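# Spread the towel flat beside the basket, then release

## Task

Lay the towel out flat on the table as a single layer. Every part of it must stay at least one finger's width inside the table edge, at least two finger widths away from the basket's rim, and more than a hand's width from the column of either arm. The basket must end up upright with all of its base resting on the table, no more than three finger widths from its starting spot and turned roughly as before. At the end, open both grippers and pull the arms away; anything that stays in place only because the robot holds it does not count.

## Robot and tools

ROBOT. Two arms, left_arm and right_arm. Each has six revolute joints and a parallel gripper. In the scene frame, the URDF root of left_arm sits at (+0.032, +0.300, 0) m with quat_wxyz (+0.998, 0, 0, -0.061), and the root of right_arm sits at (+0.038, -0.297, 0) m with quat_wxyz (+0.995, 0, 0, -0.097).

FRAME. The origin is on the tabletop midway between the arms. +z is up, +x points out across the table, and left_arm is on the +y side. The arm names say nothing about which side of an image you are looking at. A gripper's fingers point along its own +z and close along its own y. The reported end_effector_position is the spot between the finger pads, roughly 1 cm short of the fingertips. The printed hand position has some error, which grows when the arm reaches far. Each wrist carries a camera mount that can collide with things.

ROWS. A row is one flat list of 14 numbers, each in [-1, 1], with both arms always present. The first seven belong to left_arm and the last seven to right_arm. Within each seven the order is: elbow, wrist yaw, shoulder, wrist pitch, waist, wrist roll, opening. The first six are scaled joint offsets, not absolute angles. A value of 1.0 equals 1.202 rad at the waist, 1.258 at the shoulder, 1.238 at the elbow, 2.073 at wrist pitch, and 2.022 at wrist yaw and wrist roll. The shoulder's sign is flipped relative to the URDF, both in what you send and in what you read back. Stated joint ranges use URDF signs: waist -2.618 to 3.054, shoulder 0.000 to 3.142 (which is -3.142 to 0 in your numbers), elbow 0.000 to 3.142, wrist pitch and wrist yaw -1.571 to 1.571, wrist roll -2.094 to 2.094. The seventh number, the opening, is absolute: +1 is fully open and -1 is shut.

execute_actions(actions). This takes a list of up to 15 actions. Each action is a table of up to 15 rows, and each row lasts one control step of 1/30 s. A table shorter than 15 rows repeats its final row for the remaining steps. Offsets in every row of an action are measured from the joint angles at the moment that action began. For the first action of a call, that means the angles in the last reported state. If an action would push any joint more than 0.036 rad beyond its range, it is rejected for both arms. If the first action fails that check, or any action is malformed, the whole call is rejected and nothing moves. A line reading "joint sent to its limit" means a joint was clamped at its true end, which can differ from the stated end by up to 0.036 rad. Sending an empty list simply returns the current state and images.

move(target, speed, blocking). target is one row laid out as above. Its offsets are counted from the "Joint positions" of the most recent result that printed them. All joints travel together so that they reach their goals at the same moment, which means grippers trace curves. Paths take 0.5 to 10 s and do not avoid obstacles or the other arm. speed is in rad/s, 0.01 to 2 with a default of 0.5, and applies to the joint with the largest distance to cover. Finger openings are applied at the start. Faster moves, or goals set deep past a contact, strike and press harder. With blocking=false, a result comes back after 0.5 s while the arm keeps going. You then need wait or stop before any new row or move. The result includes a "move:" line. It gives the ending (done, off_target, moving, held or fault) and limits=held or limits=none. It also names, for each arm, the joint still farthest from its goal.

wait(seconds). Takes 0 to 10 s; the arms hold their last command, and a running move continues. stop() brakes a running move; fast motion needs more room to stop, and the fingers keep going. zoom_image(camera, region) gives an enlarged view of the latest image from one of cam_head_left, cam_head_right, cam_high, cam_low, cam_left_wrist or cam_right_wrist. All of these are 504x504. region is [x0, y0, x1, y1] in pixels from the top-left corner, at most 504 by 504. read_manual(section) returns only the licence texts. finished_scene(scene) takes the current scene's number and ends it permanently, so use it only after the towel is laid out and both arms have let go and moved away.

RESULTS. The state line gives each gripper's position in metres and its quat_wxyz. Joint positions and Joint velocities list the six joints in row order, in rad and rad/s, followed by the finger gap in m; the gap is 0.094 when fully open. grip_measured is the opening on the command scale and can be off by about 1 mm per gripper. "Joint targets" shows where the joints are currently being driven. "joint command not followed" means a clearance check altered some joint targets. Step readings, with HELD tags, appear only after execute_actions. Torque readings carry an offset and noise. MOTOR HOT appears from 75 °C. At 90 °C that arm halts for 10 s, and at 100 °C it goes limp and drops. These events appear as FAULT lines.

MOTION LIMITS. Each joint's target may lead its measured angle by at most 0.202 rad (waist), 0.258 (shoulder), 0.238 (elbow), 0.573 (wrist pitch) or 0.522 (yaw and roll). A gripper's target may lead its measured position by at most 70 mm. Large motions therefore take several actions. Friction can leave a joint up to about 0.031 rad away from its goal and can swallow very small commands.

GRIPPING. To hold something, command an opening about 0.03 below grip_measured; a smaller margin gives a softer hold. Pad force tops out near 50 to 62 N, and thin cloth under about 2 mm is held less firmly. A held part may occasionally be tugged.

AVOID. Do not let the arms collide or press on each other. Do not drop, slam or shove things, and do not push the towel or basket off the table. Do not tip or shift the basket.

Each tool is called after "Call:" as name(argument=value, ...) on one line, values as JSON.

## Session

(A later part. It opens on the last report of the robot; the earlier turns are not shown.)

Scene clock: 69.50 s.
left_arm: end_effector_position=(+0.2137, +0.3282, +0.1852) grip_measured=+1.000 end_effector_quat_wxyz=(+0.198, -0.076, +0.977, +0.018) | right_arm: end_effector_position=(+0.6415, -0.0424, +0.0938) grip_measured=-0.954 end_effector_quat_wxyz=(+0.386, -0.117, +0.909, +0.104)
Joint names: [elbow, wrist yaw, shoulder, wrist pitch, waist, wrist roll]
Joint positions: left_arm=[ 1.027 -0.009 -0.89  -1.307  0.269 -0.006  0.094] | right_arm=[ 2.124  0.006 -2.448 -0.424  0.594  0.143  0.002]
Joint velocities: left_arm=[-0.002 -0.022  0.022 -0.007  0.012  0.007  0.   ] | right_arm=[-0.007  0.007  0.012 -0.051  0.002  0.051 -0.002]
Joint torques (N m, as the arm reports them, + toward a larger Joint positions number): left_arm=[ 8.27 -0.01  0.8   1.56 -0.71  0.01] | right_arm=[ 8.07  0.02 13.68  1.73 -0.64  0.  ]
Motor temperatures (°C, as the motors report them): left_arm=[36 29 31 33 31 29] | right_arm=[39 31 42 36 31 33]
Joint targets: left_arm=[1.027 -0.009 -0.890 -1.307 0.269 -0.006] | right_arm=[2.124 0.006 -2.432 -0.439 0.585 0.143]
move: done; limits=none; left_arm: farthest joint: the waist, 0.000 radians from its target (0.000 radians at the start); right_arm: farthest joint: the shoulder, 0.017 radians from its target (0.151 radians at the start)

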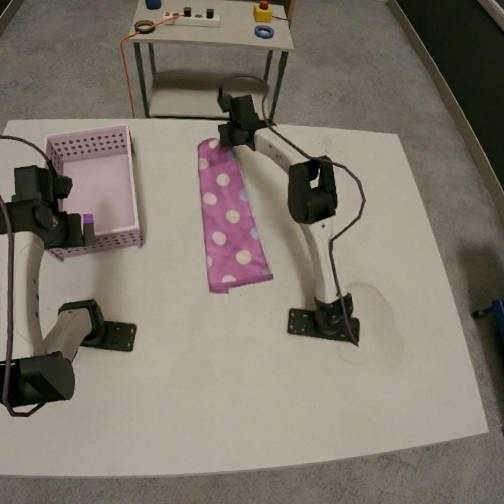

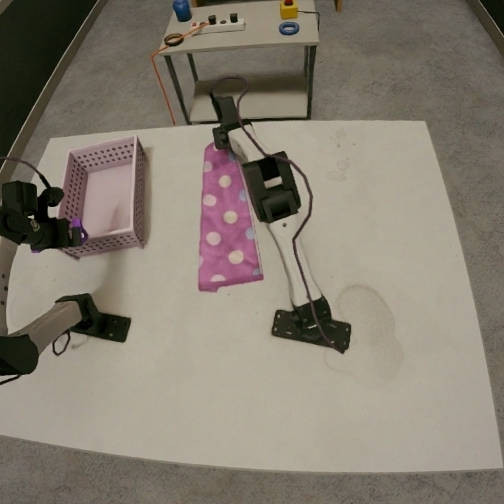

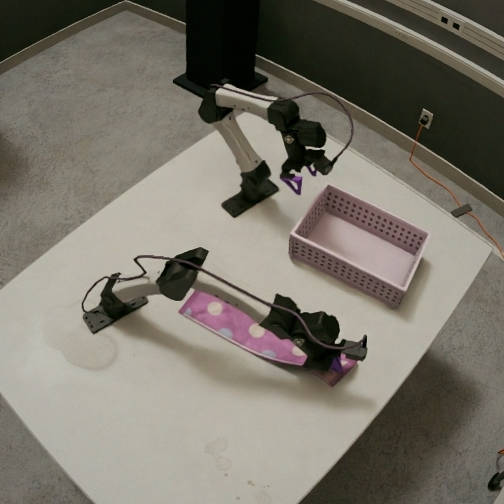

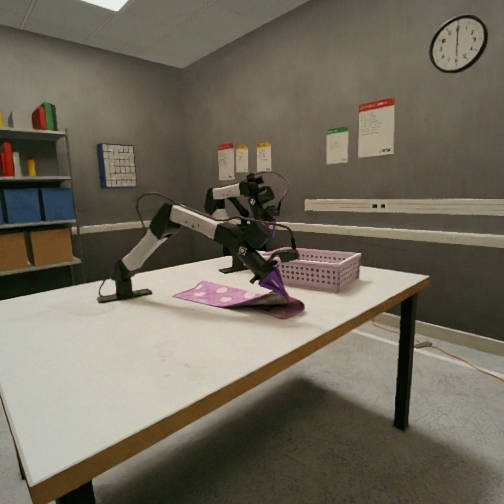

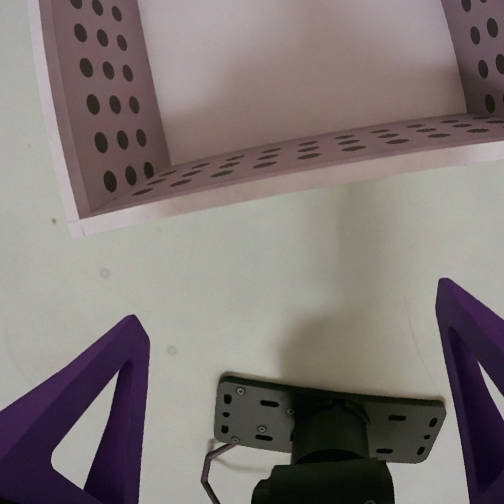

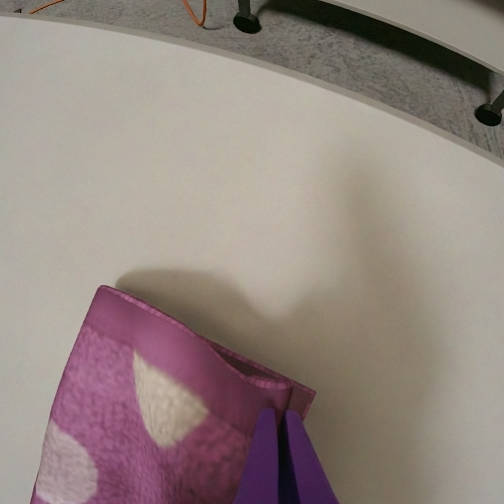

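Call:
move(target=[0,0,0,0,-1,0,0.2, -0.177,0,0.225,-0.297,-0.6,0.15,-1], speed=0.5)

Scene clock: 77.50 s.
left_arm: end_effector_position=(+0.1258, +0.1414, +0.1852) grip_measured=+0.201 end_effector_quat_wxyz=(+0.175, +0.485, +0.851, -0.096) | right_arm: end_effector_position=(+0.5066, -0.4526, +0.0867) grip_measured=-0.954 end_effector_quat_wxyz=(+0.141, +0.367, +0.919, +0.005)
Joint names: [elbow, wrist yaw, shoulder, wrist pitch, waist, wrist roll]
Joint positions: left_arm=[ 1.027 -0.01  -0.89  -1.307 -0.922 -0.006  0.056] | right_arm=[ 1.923  0.006 -2.188 -1.023 -0.126  0.439  0.002]
Joint velocities: left_arm=[-0.007 -0.022 -0.007 -0.022 -0.012 -0.051  0.001] | right_arm=[ 0.007  0.037 -0.002 -0.066  0.002 -0.022  0.001]
Joint torques (N m, as the arm reports them, + toward a larger Joint positions number): left_arm=[ 8.26  0.    0.79  1.55 -1.53  0.02] | right_arm=[ 5.87  0.05 11.83  0.78  0.    0.04]
Motor temperatures (°C, as the motors report them): left_arm=[37 29 31 34 31 29] | right_arm=[39 31 47 37 31 33]
Joint targets: left_arm=[1.027 -0.009 -0.890 -1.307 -0.933 -0.006] | right_arm=[1.905 0.007 -2.165 -1.040 -0.127 0.446]
move: off_target (right_arm); limits=none; left_arm: farthest joint: the waist, 0.011 radians from its target (1.202 radians at the start); right_arm: farthest joint: the shoulder, 0.023 radians from its target (0.283 radians at the start)

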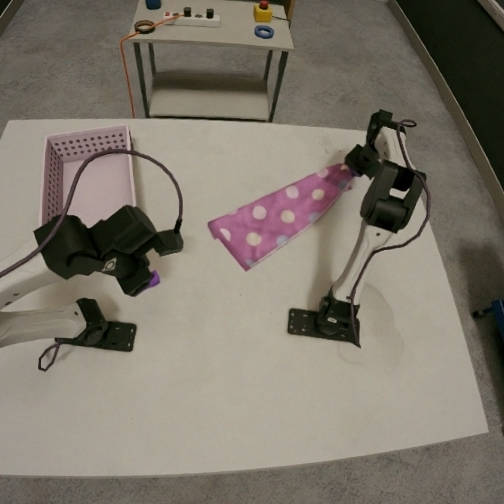

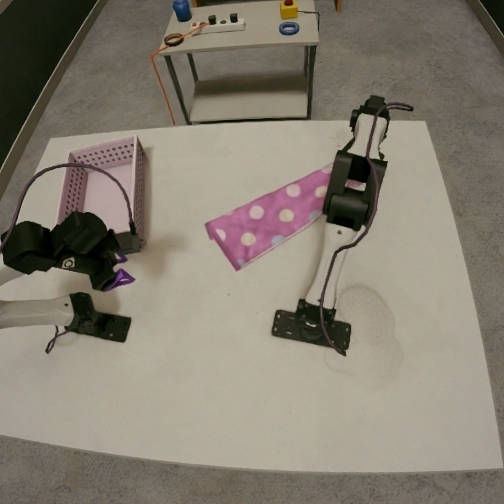

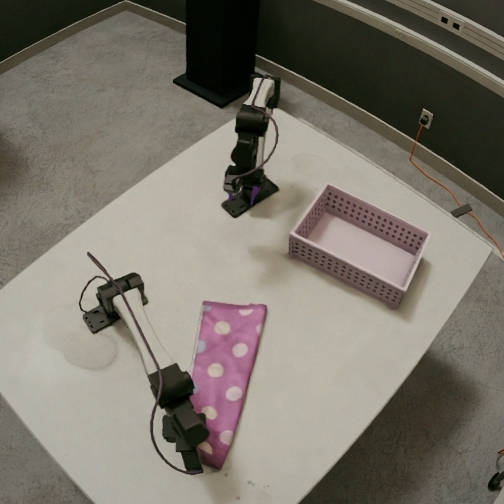

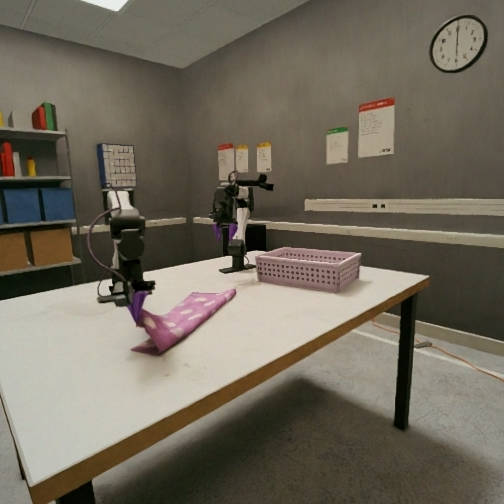

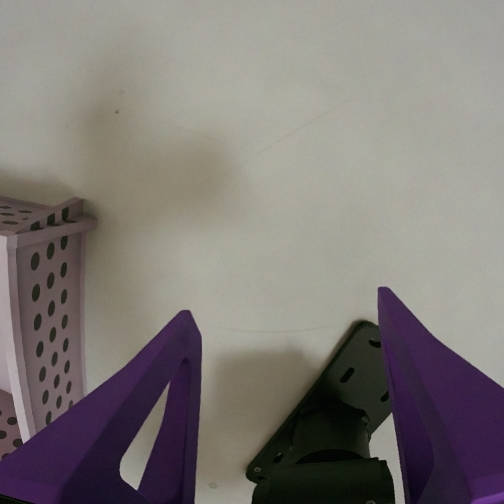

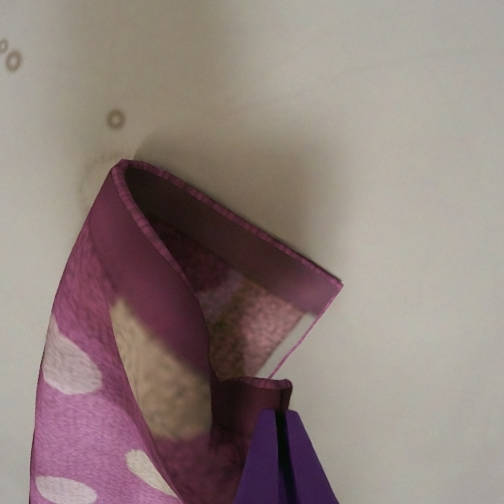

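Call:
move(target=[0.5,0,-0.945,0.2,-0.085,-0.12,0.2, 0,0,0.015,0,0,0,-1], speed=0.8)

Scene clock: 84.50 s.
left_arm: end_effector_position=(+0.2225, -0.1067, +0.0545) grip_measured=+0.201 end_effector_quat_wxyz=(+0.090, +0.429, +0.896, -0.068) | right_arm: end_effector_position=(+0.5066, -0.4525, +0.0867) grip_measured=-0.954 end_effector_quat_wxyz=(+0.141, +0.367, +0.919, +0.005)
Joint names: [elbow, wrist yaw, shoulder, wrist pitch, waist, wrist roll]
Joint positions: left_arm=[ 1.629 -0.01  -2.072 -0.902 -1.014 -0.242  0.056] | right_arm=[ 1.923  0.006 -2.188 -1.023 -0.126  0.44   0.002]
Joint velocities: left_arm=[ 0.007  0.007  0.007 -0.007  0.007 -0.007 -0.001] | right_arm=[-0.007 -0.051  0.002 -0.022  0.002  0.022 -0.001]
Joint torques (N m, as the arm reports them, + toward a larger Joint positions number): left_arm=[ 9.69 -0.03 11.61  1.24 -1.45 -0.04] | right_arm=[ 7.27  0.05 11.56  0.97  0.   -0.01]
Motor temperatures (°C, as the motors report them): left_arm=[37 29 32 34 31 29] | right_arm=[39 31 50 36 31 33]
Joint targets: left_arm=[1.646 -0.010 -2.078 -0.892 -1.024 -0.248] | right_arm=[1.923 0.006 -2.169 -1.023 -0.126 0.439]
move: done; limits=none; left_arm: farthest joint: the elbow, 0.017 radians from its target (0.619 radians at the start); right_arm: farthest joint: the shoulder, 0.018 radians from its target (0.018 radians at the start)

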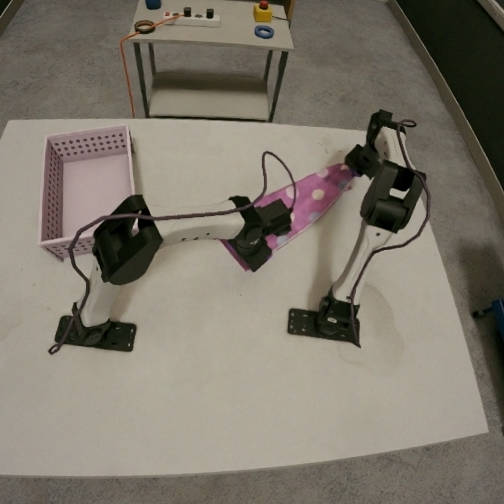

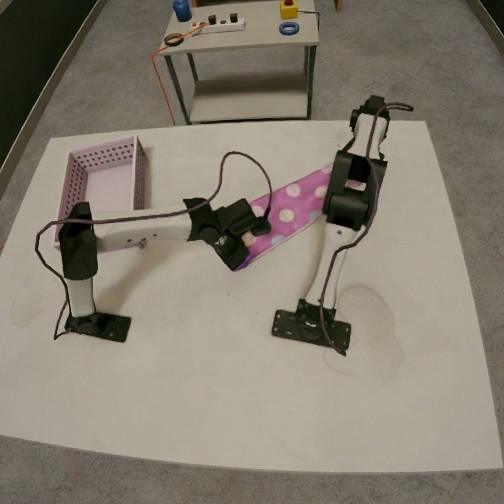

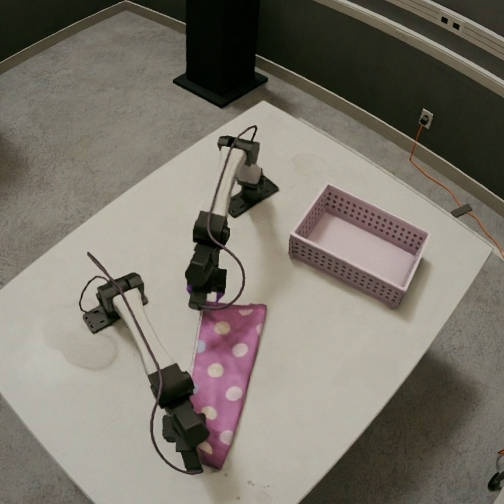

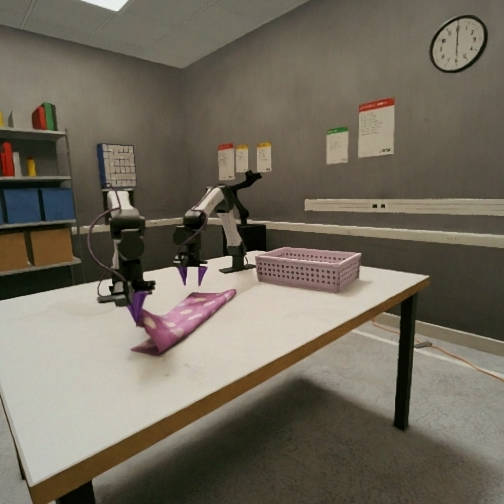

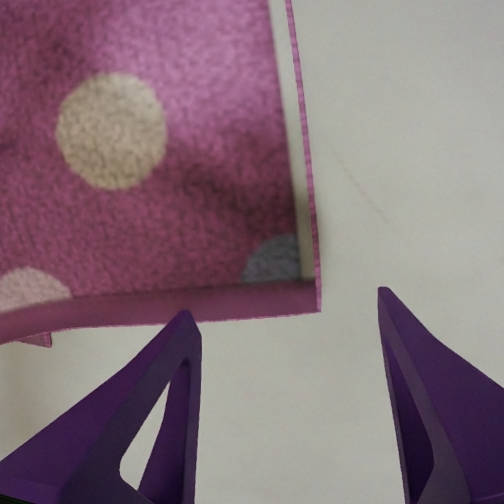

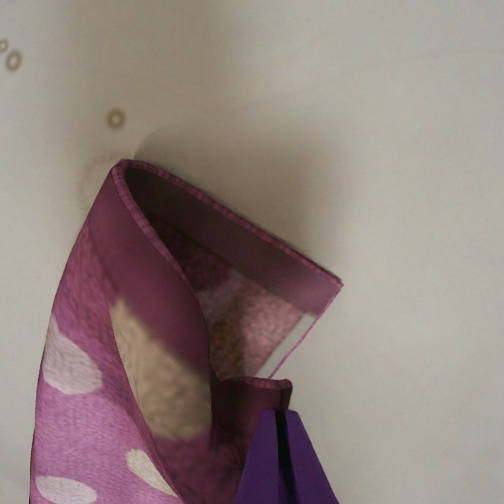

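Call:
move(target=[0.012,0,-0.08,0.04,0.012,0,0.2, 0,0,0.015,0,0,0,-1], speed=0.15)

Scene clock: 88.40 s.
left_arm: end_effector_position=(+0.2268, -0.1160, +0.0225) grip_measured=+0.201 end_effector_quat_wxyz=(+0.085, +0.429, +0.897, -0.063) | right_arm: end_effector_position=(+0.5066, -0.4525, +0.0867) grip_measured=-0.954 end_effector_quat_wxyz=(+0.141, +0.367, +0.919, +0.005)
Joint names: [elbow, wrist yaw, shoulder, wrist pitch, waist, wrist roll]
Joint positions: left_arm=[ 1.629 -0.01  -2.154 -0.834 -1.014 -0.242  0.056] | right_arm=[ 1.923  0.006 -2.188 -1.023 -0.126  0.44   0.002]
Joint velocities: left_arm=[ 0.007 -0.051 -0.002  0.007  0.002  0.037  0.001] | right_arm=[ 0.007  0.037  0.017 -0.051 -0.002  0.007 -0.001]
Joint torques (N m, as the arm reports them, + toward a larger Joint positions number): left_arm=[ 9.32 -0.04 11.14  1.26  0.34  0.03] | right_arm=[ 7.28  0.05 11.58  0.97  0.03 -0.01]
Motor temperatures (°C, as the motors report them): left_arm=[38 29 33 34 31 29] | right_arm=[39 31 51 36 31 33]
Joint targets: left_arm=[1.644 -0.010 -2.173 -0.819 -0.999 -0.242] | right_arm=[1.923 0.006 -2.169 -1.023 -0.126 0.440]
move: done; limits=none; left_arm: farthest joint: the shoulder, 0.018 radians from its target (0.100 radians at the start); right_arm: farthest joint: the shoulder, 0.018 radians from its target (0.018 radians at the start)

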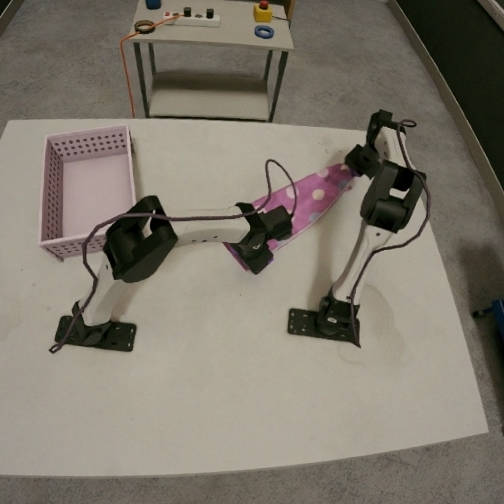

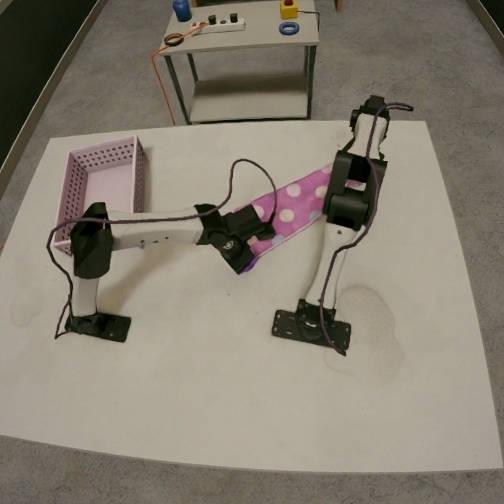

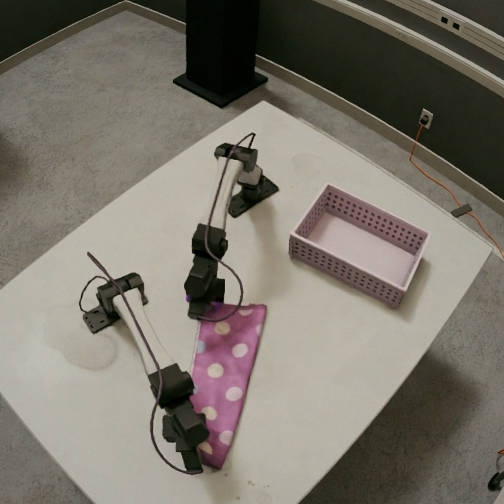

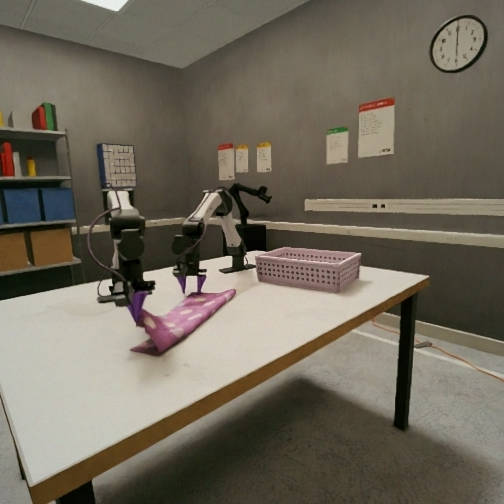

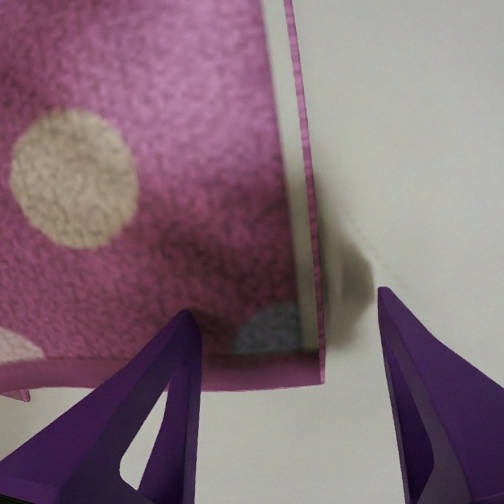

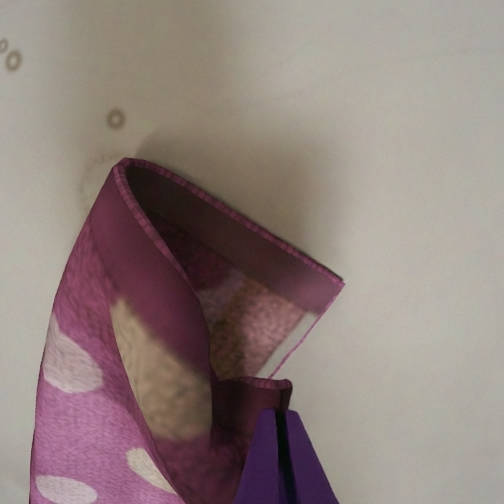

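Call:
move(target=[0,0,-0.05,0,0.025,0.04,0.2, 0,0,0.015,0,0,0,-1], speed=0.1)

Call:
move(target=[0,0,-0.03,0,0,0,-1, 0,0,0.015,0,0,0,-1])

Scene clock: 94.17 s.
left_arm: end_effector_position=(+0.2301, -0.1140, +0.0202) grip_measured=+0.201 end_effector_quat_wxyz=(+0.085, +0.458, +0.883, -0.059) | right_arm: end_effector_position=(+0.5066, -0.4525, +0.0867) grip_measured=-0.954 end_effector_quat_wxyz=(+0.141, +0.367, +0.919, +0.005)
Joint names: [elbow, wrist yaw, shoulder, wrist pitch, waist, wrist roll]
Joint positions: left_arm=[ 1.629 -0.008 -2.16  -0.833 -1.004 -0.168  0.056] | right_arm=[ 1.923  0.006 -2.188 -1.023 -0.126  0.44   0.002]
Joint velocities: left_arm=[ 0.012 -0.007  0.017 -0.022  0.007 -0.081 -0.001] | right_arm=[-0.002 -0.022 -0.012 -0.051 -0.002 -0.007  0.   ]
Joint torques (N m, as the arm reports them, + toward a larger Joint positions number): left_arm=[ 8.15 -0.05  8.14  1.09  0.78  0.09] | right_arm=[ 7.27  0.05 11.57  0.97  0.01 -0.01]
Motor temperatures (°C, as the motors report them): left_arm=[38 29 35 33 31 29] | right_arm=[40 31 52 36 31 33]
Joint targets: left_arm=[1.629 -0.010 -2.217 -0.834 -0.984 -0.161] | right_arm=[1.923 0.006 -2.169 -1.023 -0.126 0.440]
move: off_target (left_arm); limits=none; left_arm: farthest joint: the shoulder, 0.057 radians from its target (0.063 radians at the start); right_arm: farthest joint: the shoulder, 0.018 radians from its target (0.018 radians at the start)

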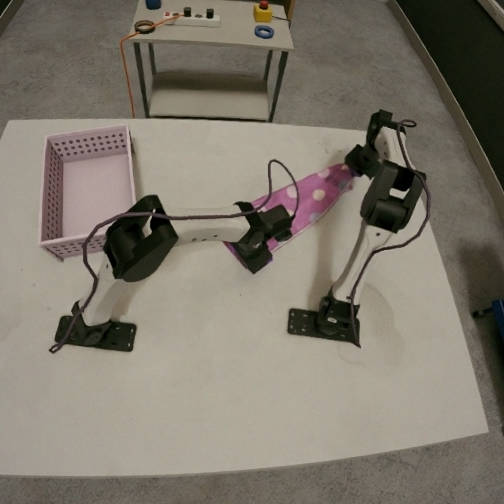

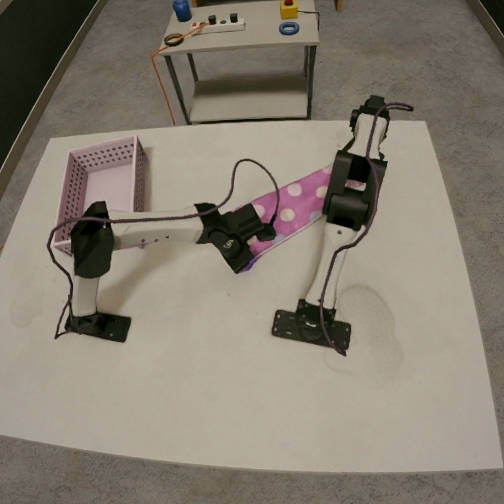

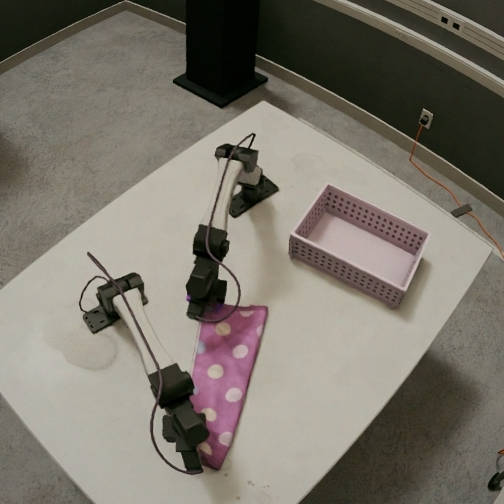

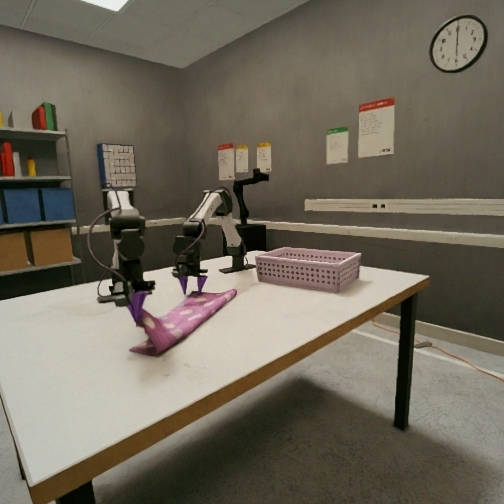

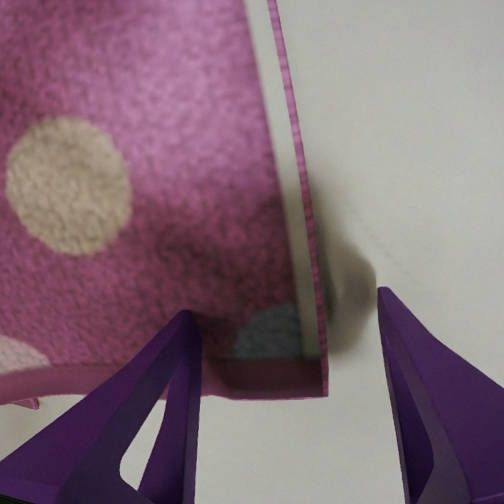

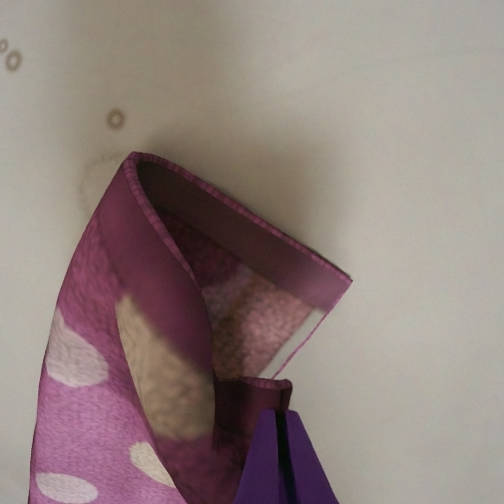

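Scene clock: 94.87 s.
left_arm: end_effector_position=(+0.2313, -0.1148, +0.0227) grip_measured=-0.965 end_effector_quat_wxyz=(+0.089, +0.458, +0.883, -0.060) | right_arm: end_effector_position=(+0.5066, -0.4525, +0.0867) grip_measured=-0.954 end_effector_quat_wxyz=(+0.141, +0.367, +0.919, +0.005)
Joint names: [elbow, wrist yaw, shoulder, wrist pitch, waist, wrist roll]
Joint positions: left_arm=[ 1.629 -0.011 -2.154 -0.83  -1.004 -0.168  0.002] | right_arm=[ 1.923  0.006 -2.188 -1.023 -0.126  0.44   0.002]
Joint velocities: left_arm=[-0.012  0.022 -0.012  0.022  0.002 -0.007 -0.   ] | right_arm=[-0.012  0.037  0.017 -0.051 -0.017  0.007 -0.001]
Joint torques (N m, as the arm reports them, + toward a larger Joint positions number): left_arm=[ 8.14  0.    9.23  1.08 -0.77  0.03] | right_arm=[ 7.26  0.05 11.57  0.97  0.02 -0.01]
Motor temperatures (°C, as the motors report them): left_arm=[38 29 35 33 31 29] | right_arm=[40 31 52 36 31 33]
Joint targets: left_arm=[1.629 -0.008 -2.198 -0.833 -1.004 -0.168] | right_arm=[1.923 0.006 -2.169 -1.023 -0.126 0.440]
move: off_target (left_arm); limits=none; left_arm: farthest joint: the shoulder, 0.044 radians from its target (0.038 radians at the start); right_arm: farthest joint: the shoulder, 0.018 radians from its target (0.018 radians at the start)

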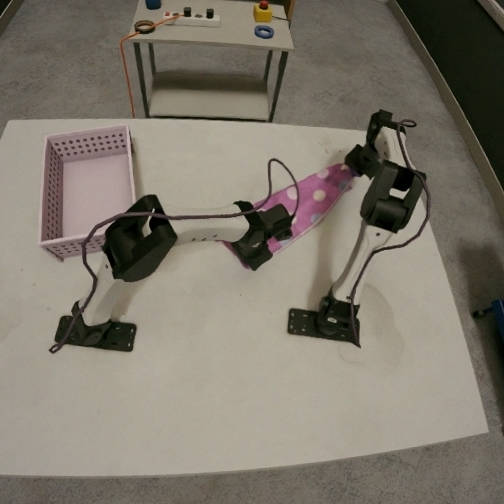

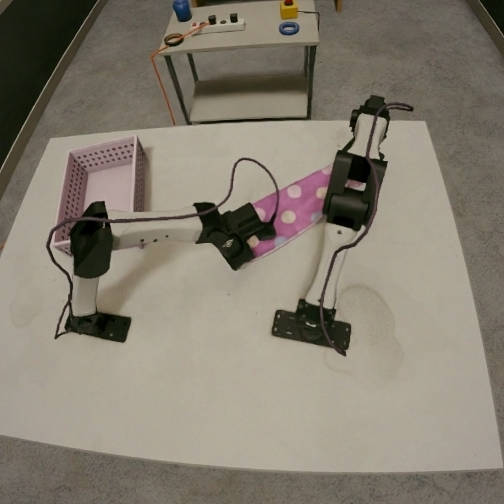

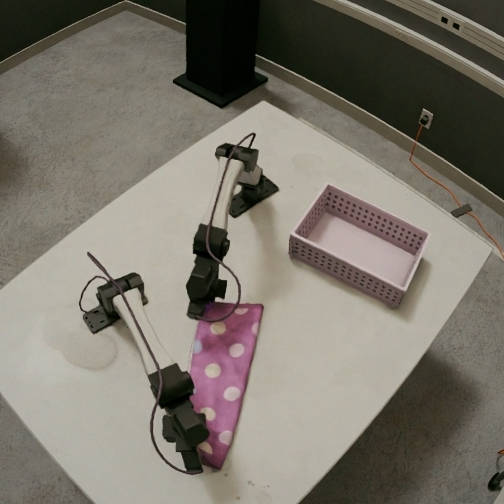

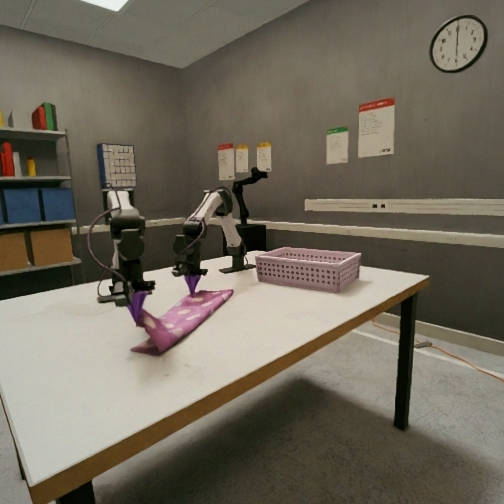

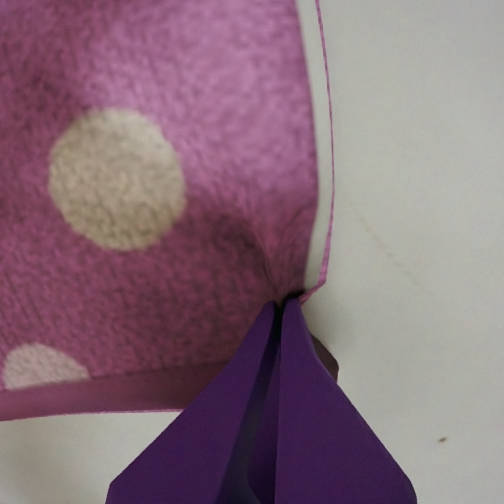

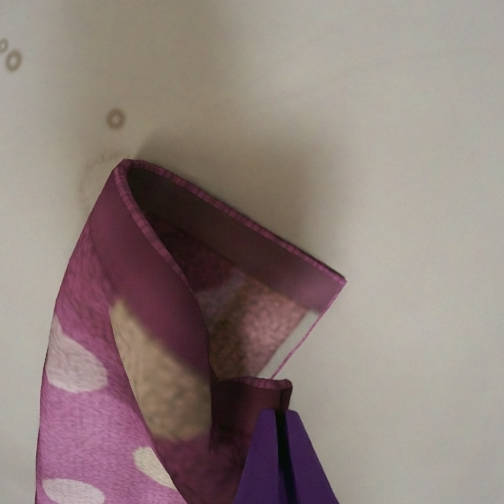

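Call:
move(target=[0.435,0,0.175,-0.181,0.417,0.52,-1, 0,0,0.385,-0.129,0,0.35,-1], speed=0.45)

Scene clock: 103.97 s.
left_arm: end_effector_position=(+0.4189, +0.0190, +0.2671) grip_measured=-0.965 end_effector_quat_wxyz=(+0.289, +0.654, +0.698, +0.041) | right_arm: end_effector_position=(+0.4215, -0.4244, +0.2667) grip_measured=-0.954 end_effector_quat_wxyz=(+0.227, +0.647, +0.722, +0.095)
Joint names: [elbow, wrist yaw, shoulder, wrist pitch, waist, wrist roll]
Joint positions: left_arm=[ 2.153 -0.011 -1.937 -1.195 -0.509  0.878  0.002] | right_arm=[ 1.923  0.006 -1.72  -1.278 -0.126  1.141  0.002]
Joint velocities: left_arm=[ 0.022  0.007  0.002 -0.037 -0.012  0.007 -0.   ] | right_arm=[ 0.002 -0.081 -0.012 -0.037 -0.002 -0.007  0.   ]
Joint torques (N m, as the arm reports them, + toward a larger Joint positions number): left_arm=[ 9.47  0.03 11.14  1.74 -0.25  0.01] | right_arm=[6.92 0.09 7.51 1.21 0.02 0.04]
Motor temperatures (°C, as the motors report them): left_arm=[39 29 38 33 31 29] | right_arm=[40 31 54 35 31 33]
Joint targets: left_arm=[2.168 -0.011 -1.934 -1.206 -0.503 0.883] | right_arm=[1.923 0.006 -1.703 -1.291 -0.126 1.148]
move: done; limits=none; left_arm: farthest joint: the elbow, 0.014 radians from its target (0.538 radians at the start); right_arm: farthest joint: the shoulder, 0.016 radians from its target (0.484 radians at the start)

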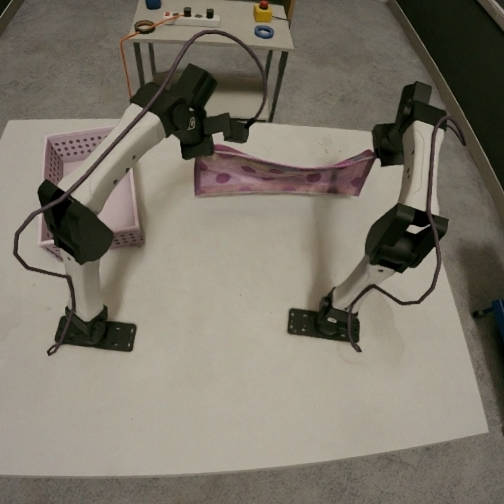

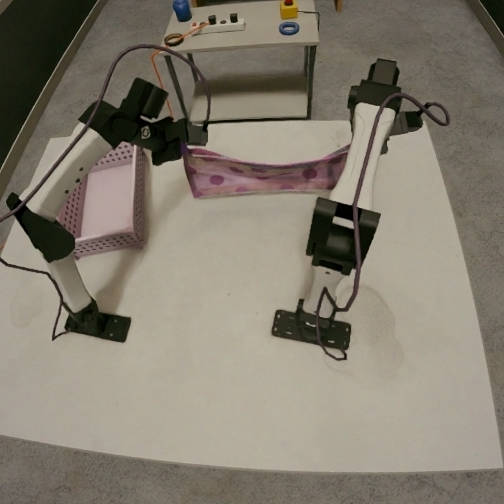

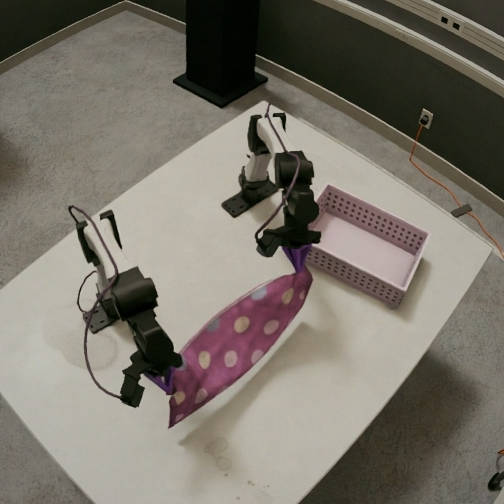

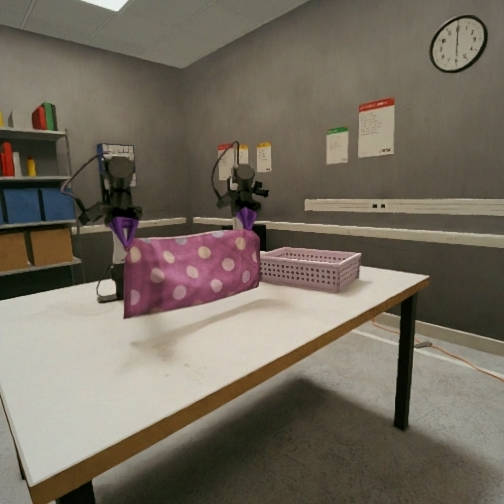

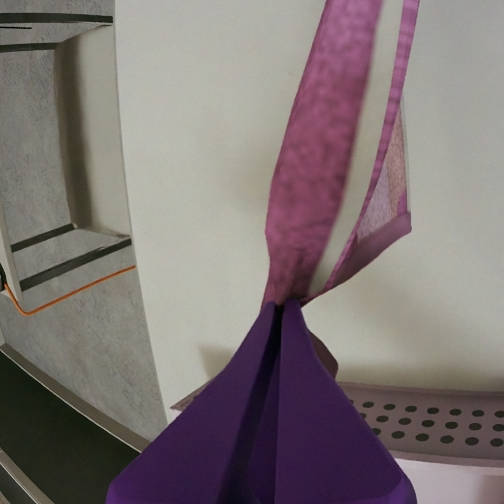

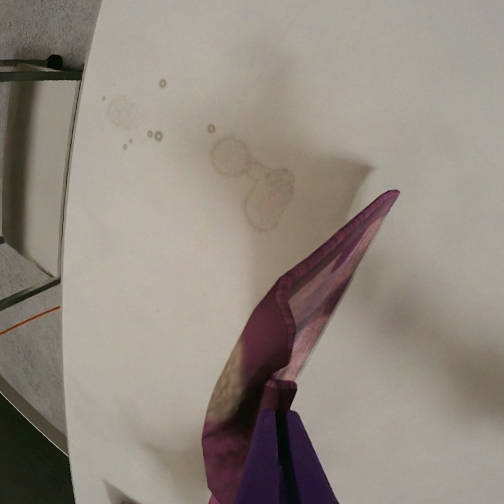

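Call:
move(target=[0.09,0,-0.165,0.142,0.105,0.04,-1, 0.095,0,-0.185,0.15,0.05,0.03,-1], speed=0.3)

Scene clock: 113.20 s.
left_arm: end_effector_position=(+0.5280, +0.0218, +0.2484) grip_measured=-0.965 end_effector_quat_wxyz=(+0.367, +0.618, +0.689, +0.087) | right_arm: end_effector_position=(+0.5250, -0.4313, +0.2417) grip_measured=-0.954 end_effector_quat_wxyz=(+0.288, +0.633, +0.704, +0.141)
Joint names: [elbow, wrist yaw, shoulder, wrist pitch, waist, wrist roll]
Joint positions: left_arm=[ 2.243 -0.011 -2.131 -0.909 -0.392  0.953  0.002] | right_arm=[ 2.016  0.006 -1.943 -0.992 -0.075  1.195  0.002]
Joint velocities: left_arm=[-0.022 -0.051  0.002 -0.037 -0.017 -0.037 -0.001] | right_arm=[-0.012 -0.051 -0.007  0.007 -0.012  0.007 -0.002]
Joint torques (N m, as the arm reports them, + toward a larger Joint positions number): left_arm=[10.58  0.03 12.06  2.28 -0.04  0.02] | right_arm=[9.4  0.08 8.14 1.89 0.61 0.02]
Motor temperatures (°C, as the motors report them): left_arm=[39 29 40 34 31 29] | right_arm=[40 31 52 36 31 33]
Joint targets: left_arm=[2.264 -0.011 -2.145 -0.900 -0.383 0.958] | right_arm=[2.041 0.006 -1.952 -0.967 -0.066 1.201]
move: off_target (left_arm, right_arm); limits=none; left_arm: farthest joint: the elbow, 0.021 radians from its target (0.111 radians at the start); right_arm: farthest joint: the elbow, 0.025 radians from its target (0.117 radians at the start)

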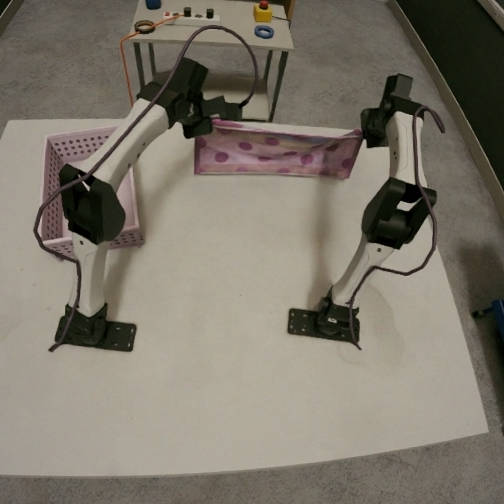

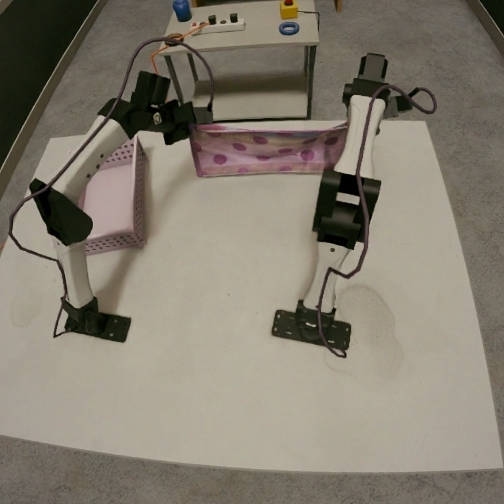

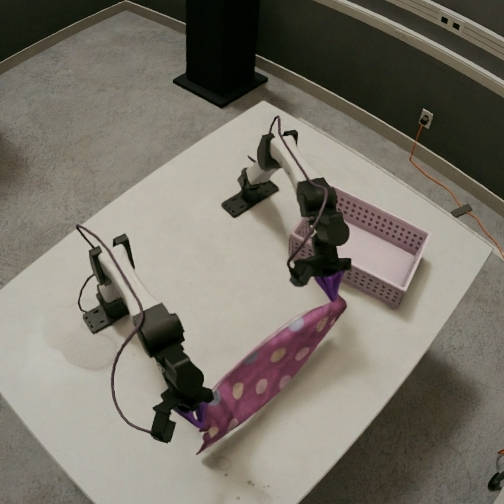

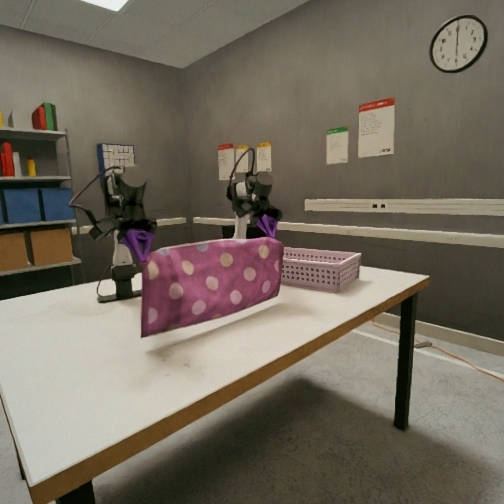

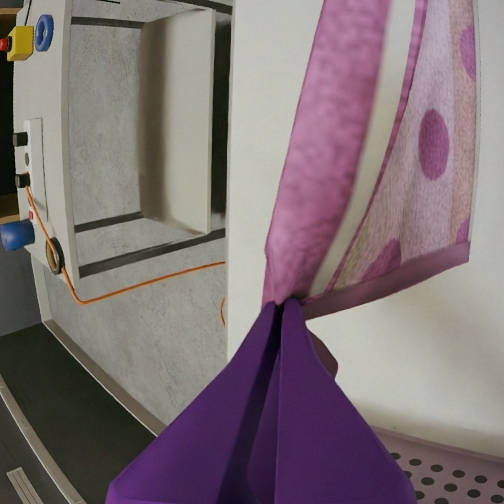

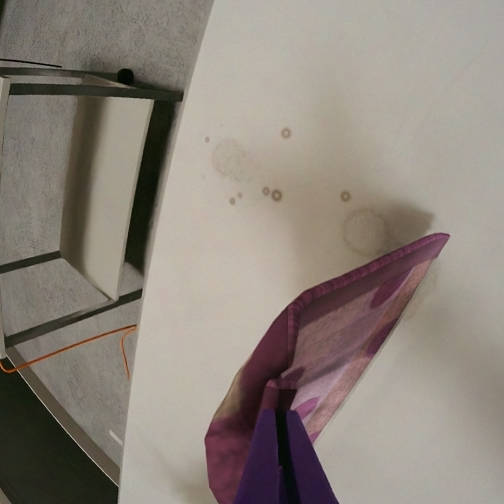

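Call:
move(target=[-0.49,0,0.26,-0.018,-0.142,-0.04,-1, -0.475,0,0.288,-0.03,-0.09,0,-1], speed=0.5)

Scene clock: 119.40 s.
left_arm: end_effector_position=(+0.3820, +0.0205, +0.1726) grip_measured=-0.965 end_effector_quat_wxyz=(+0.234, +0.682, +0.693, +0.029) | right_arm: end_effector_position=(+0.3817, -0.4288, +0.1683) grip_measured=-0.954 end_effector_quat_wxyz=(+0.168, +0.692, +0.699, +0.071)
Joint names: [elbow, wrist yaw, shoulder, wrist pitch, waist, wrist roll]
Joint positions: left_arm=[ 1.66  -0.011 -1.815 -0.939 -0.555  0.881  0.002] | right_arm=[ 1.444  0.006 -1.603 -1.045 -0.171  1.195  0.002]
Joint velocities: left_arm=[-0.007 -0.022 -0.002  0.007  0.007 -0.022  0.   ] | right_arm=[ 0.007 -0.081 -0.007 -0.066 -0.007  0.007 -0.   ]
Joint torques (N m, as the arm reports them, + toward a larger Joint positions number): left_arm=[ 7.03  0.03 11.1   1.56 -1.17 -0.11] | right_arm=[ 6.08  0.09  7.27  0.99 -0.75 -0.03]
Motor temperatures (°C, as the motors report them): left_arm=[40 29 42 35 31 29] | right_arm=[41 31 51 37 31 33]
Joint targets: left_arm=[1.636 -0.011 -1.804 -0.946 -0.562 0.873] | right_arm=[1.427 0.006 -1.581 -1.054 -0.183 1.195]
move: off_target (left_arm, right_arm); limits=none; left_arm: farthest joint: the elbow, 0.024 radians from its target (0.607 radians at the start); right_arm: farthest joint: the shoulder, 0.022 radians from its target (0.362 radians at the start)

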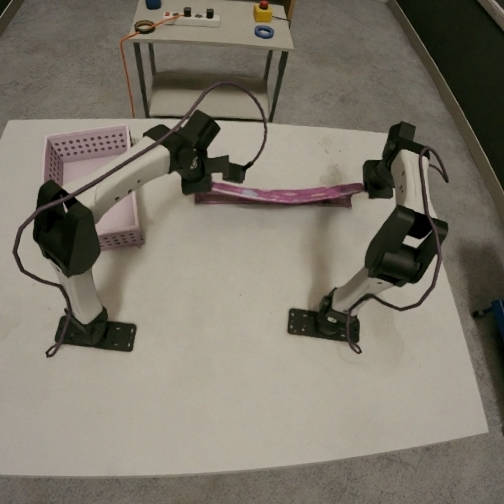

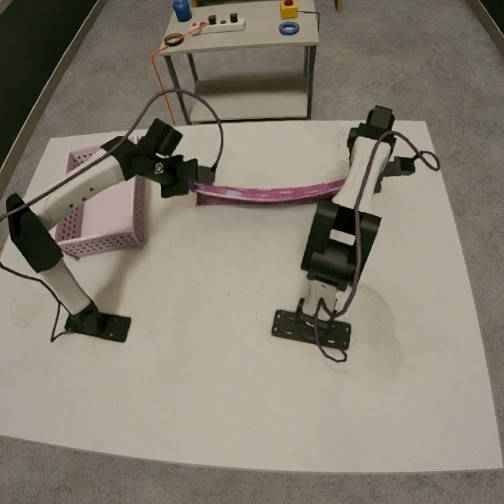

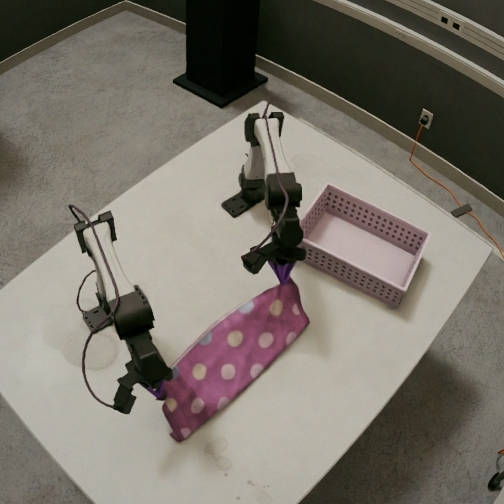

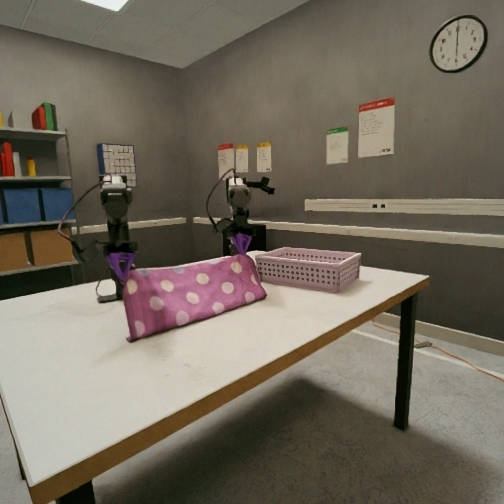

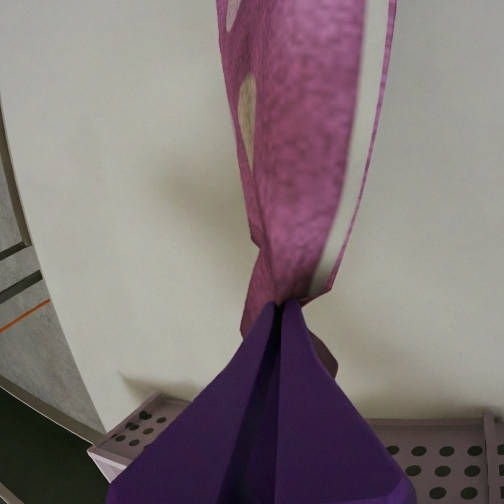

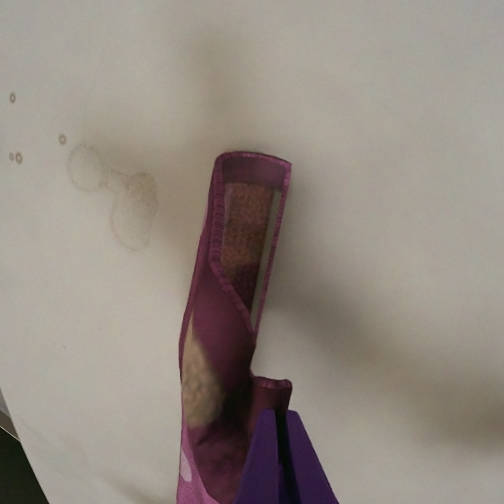

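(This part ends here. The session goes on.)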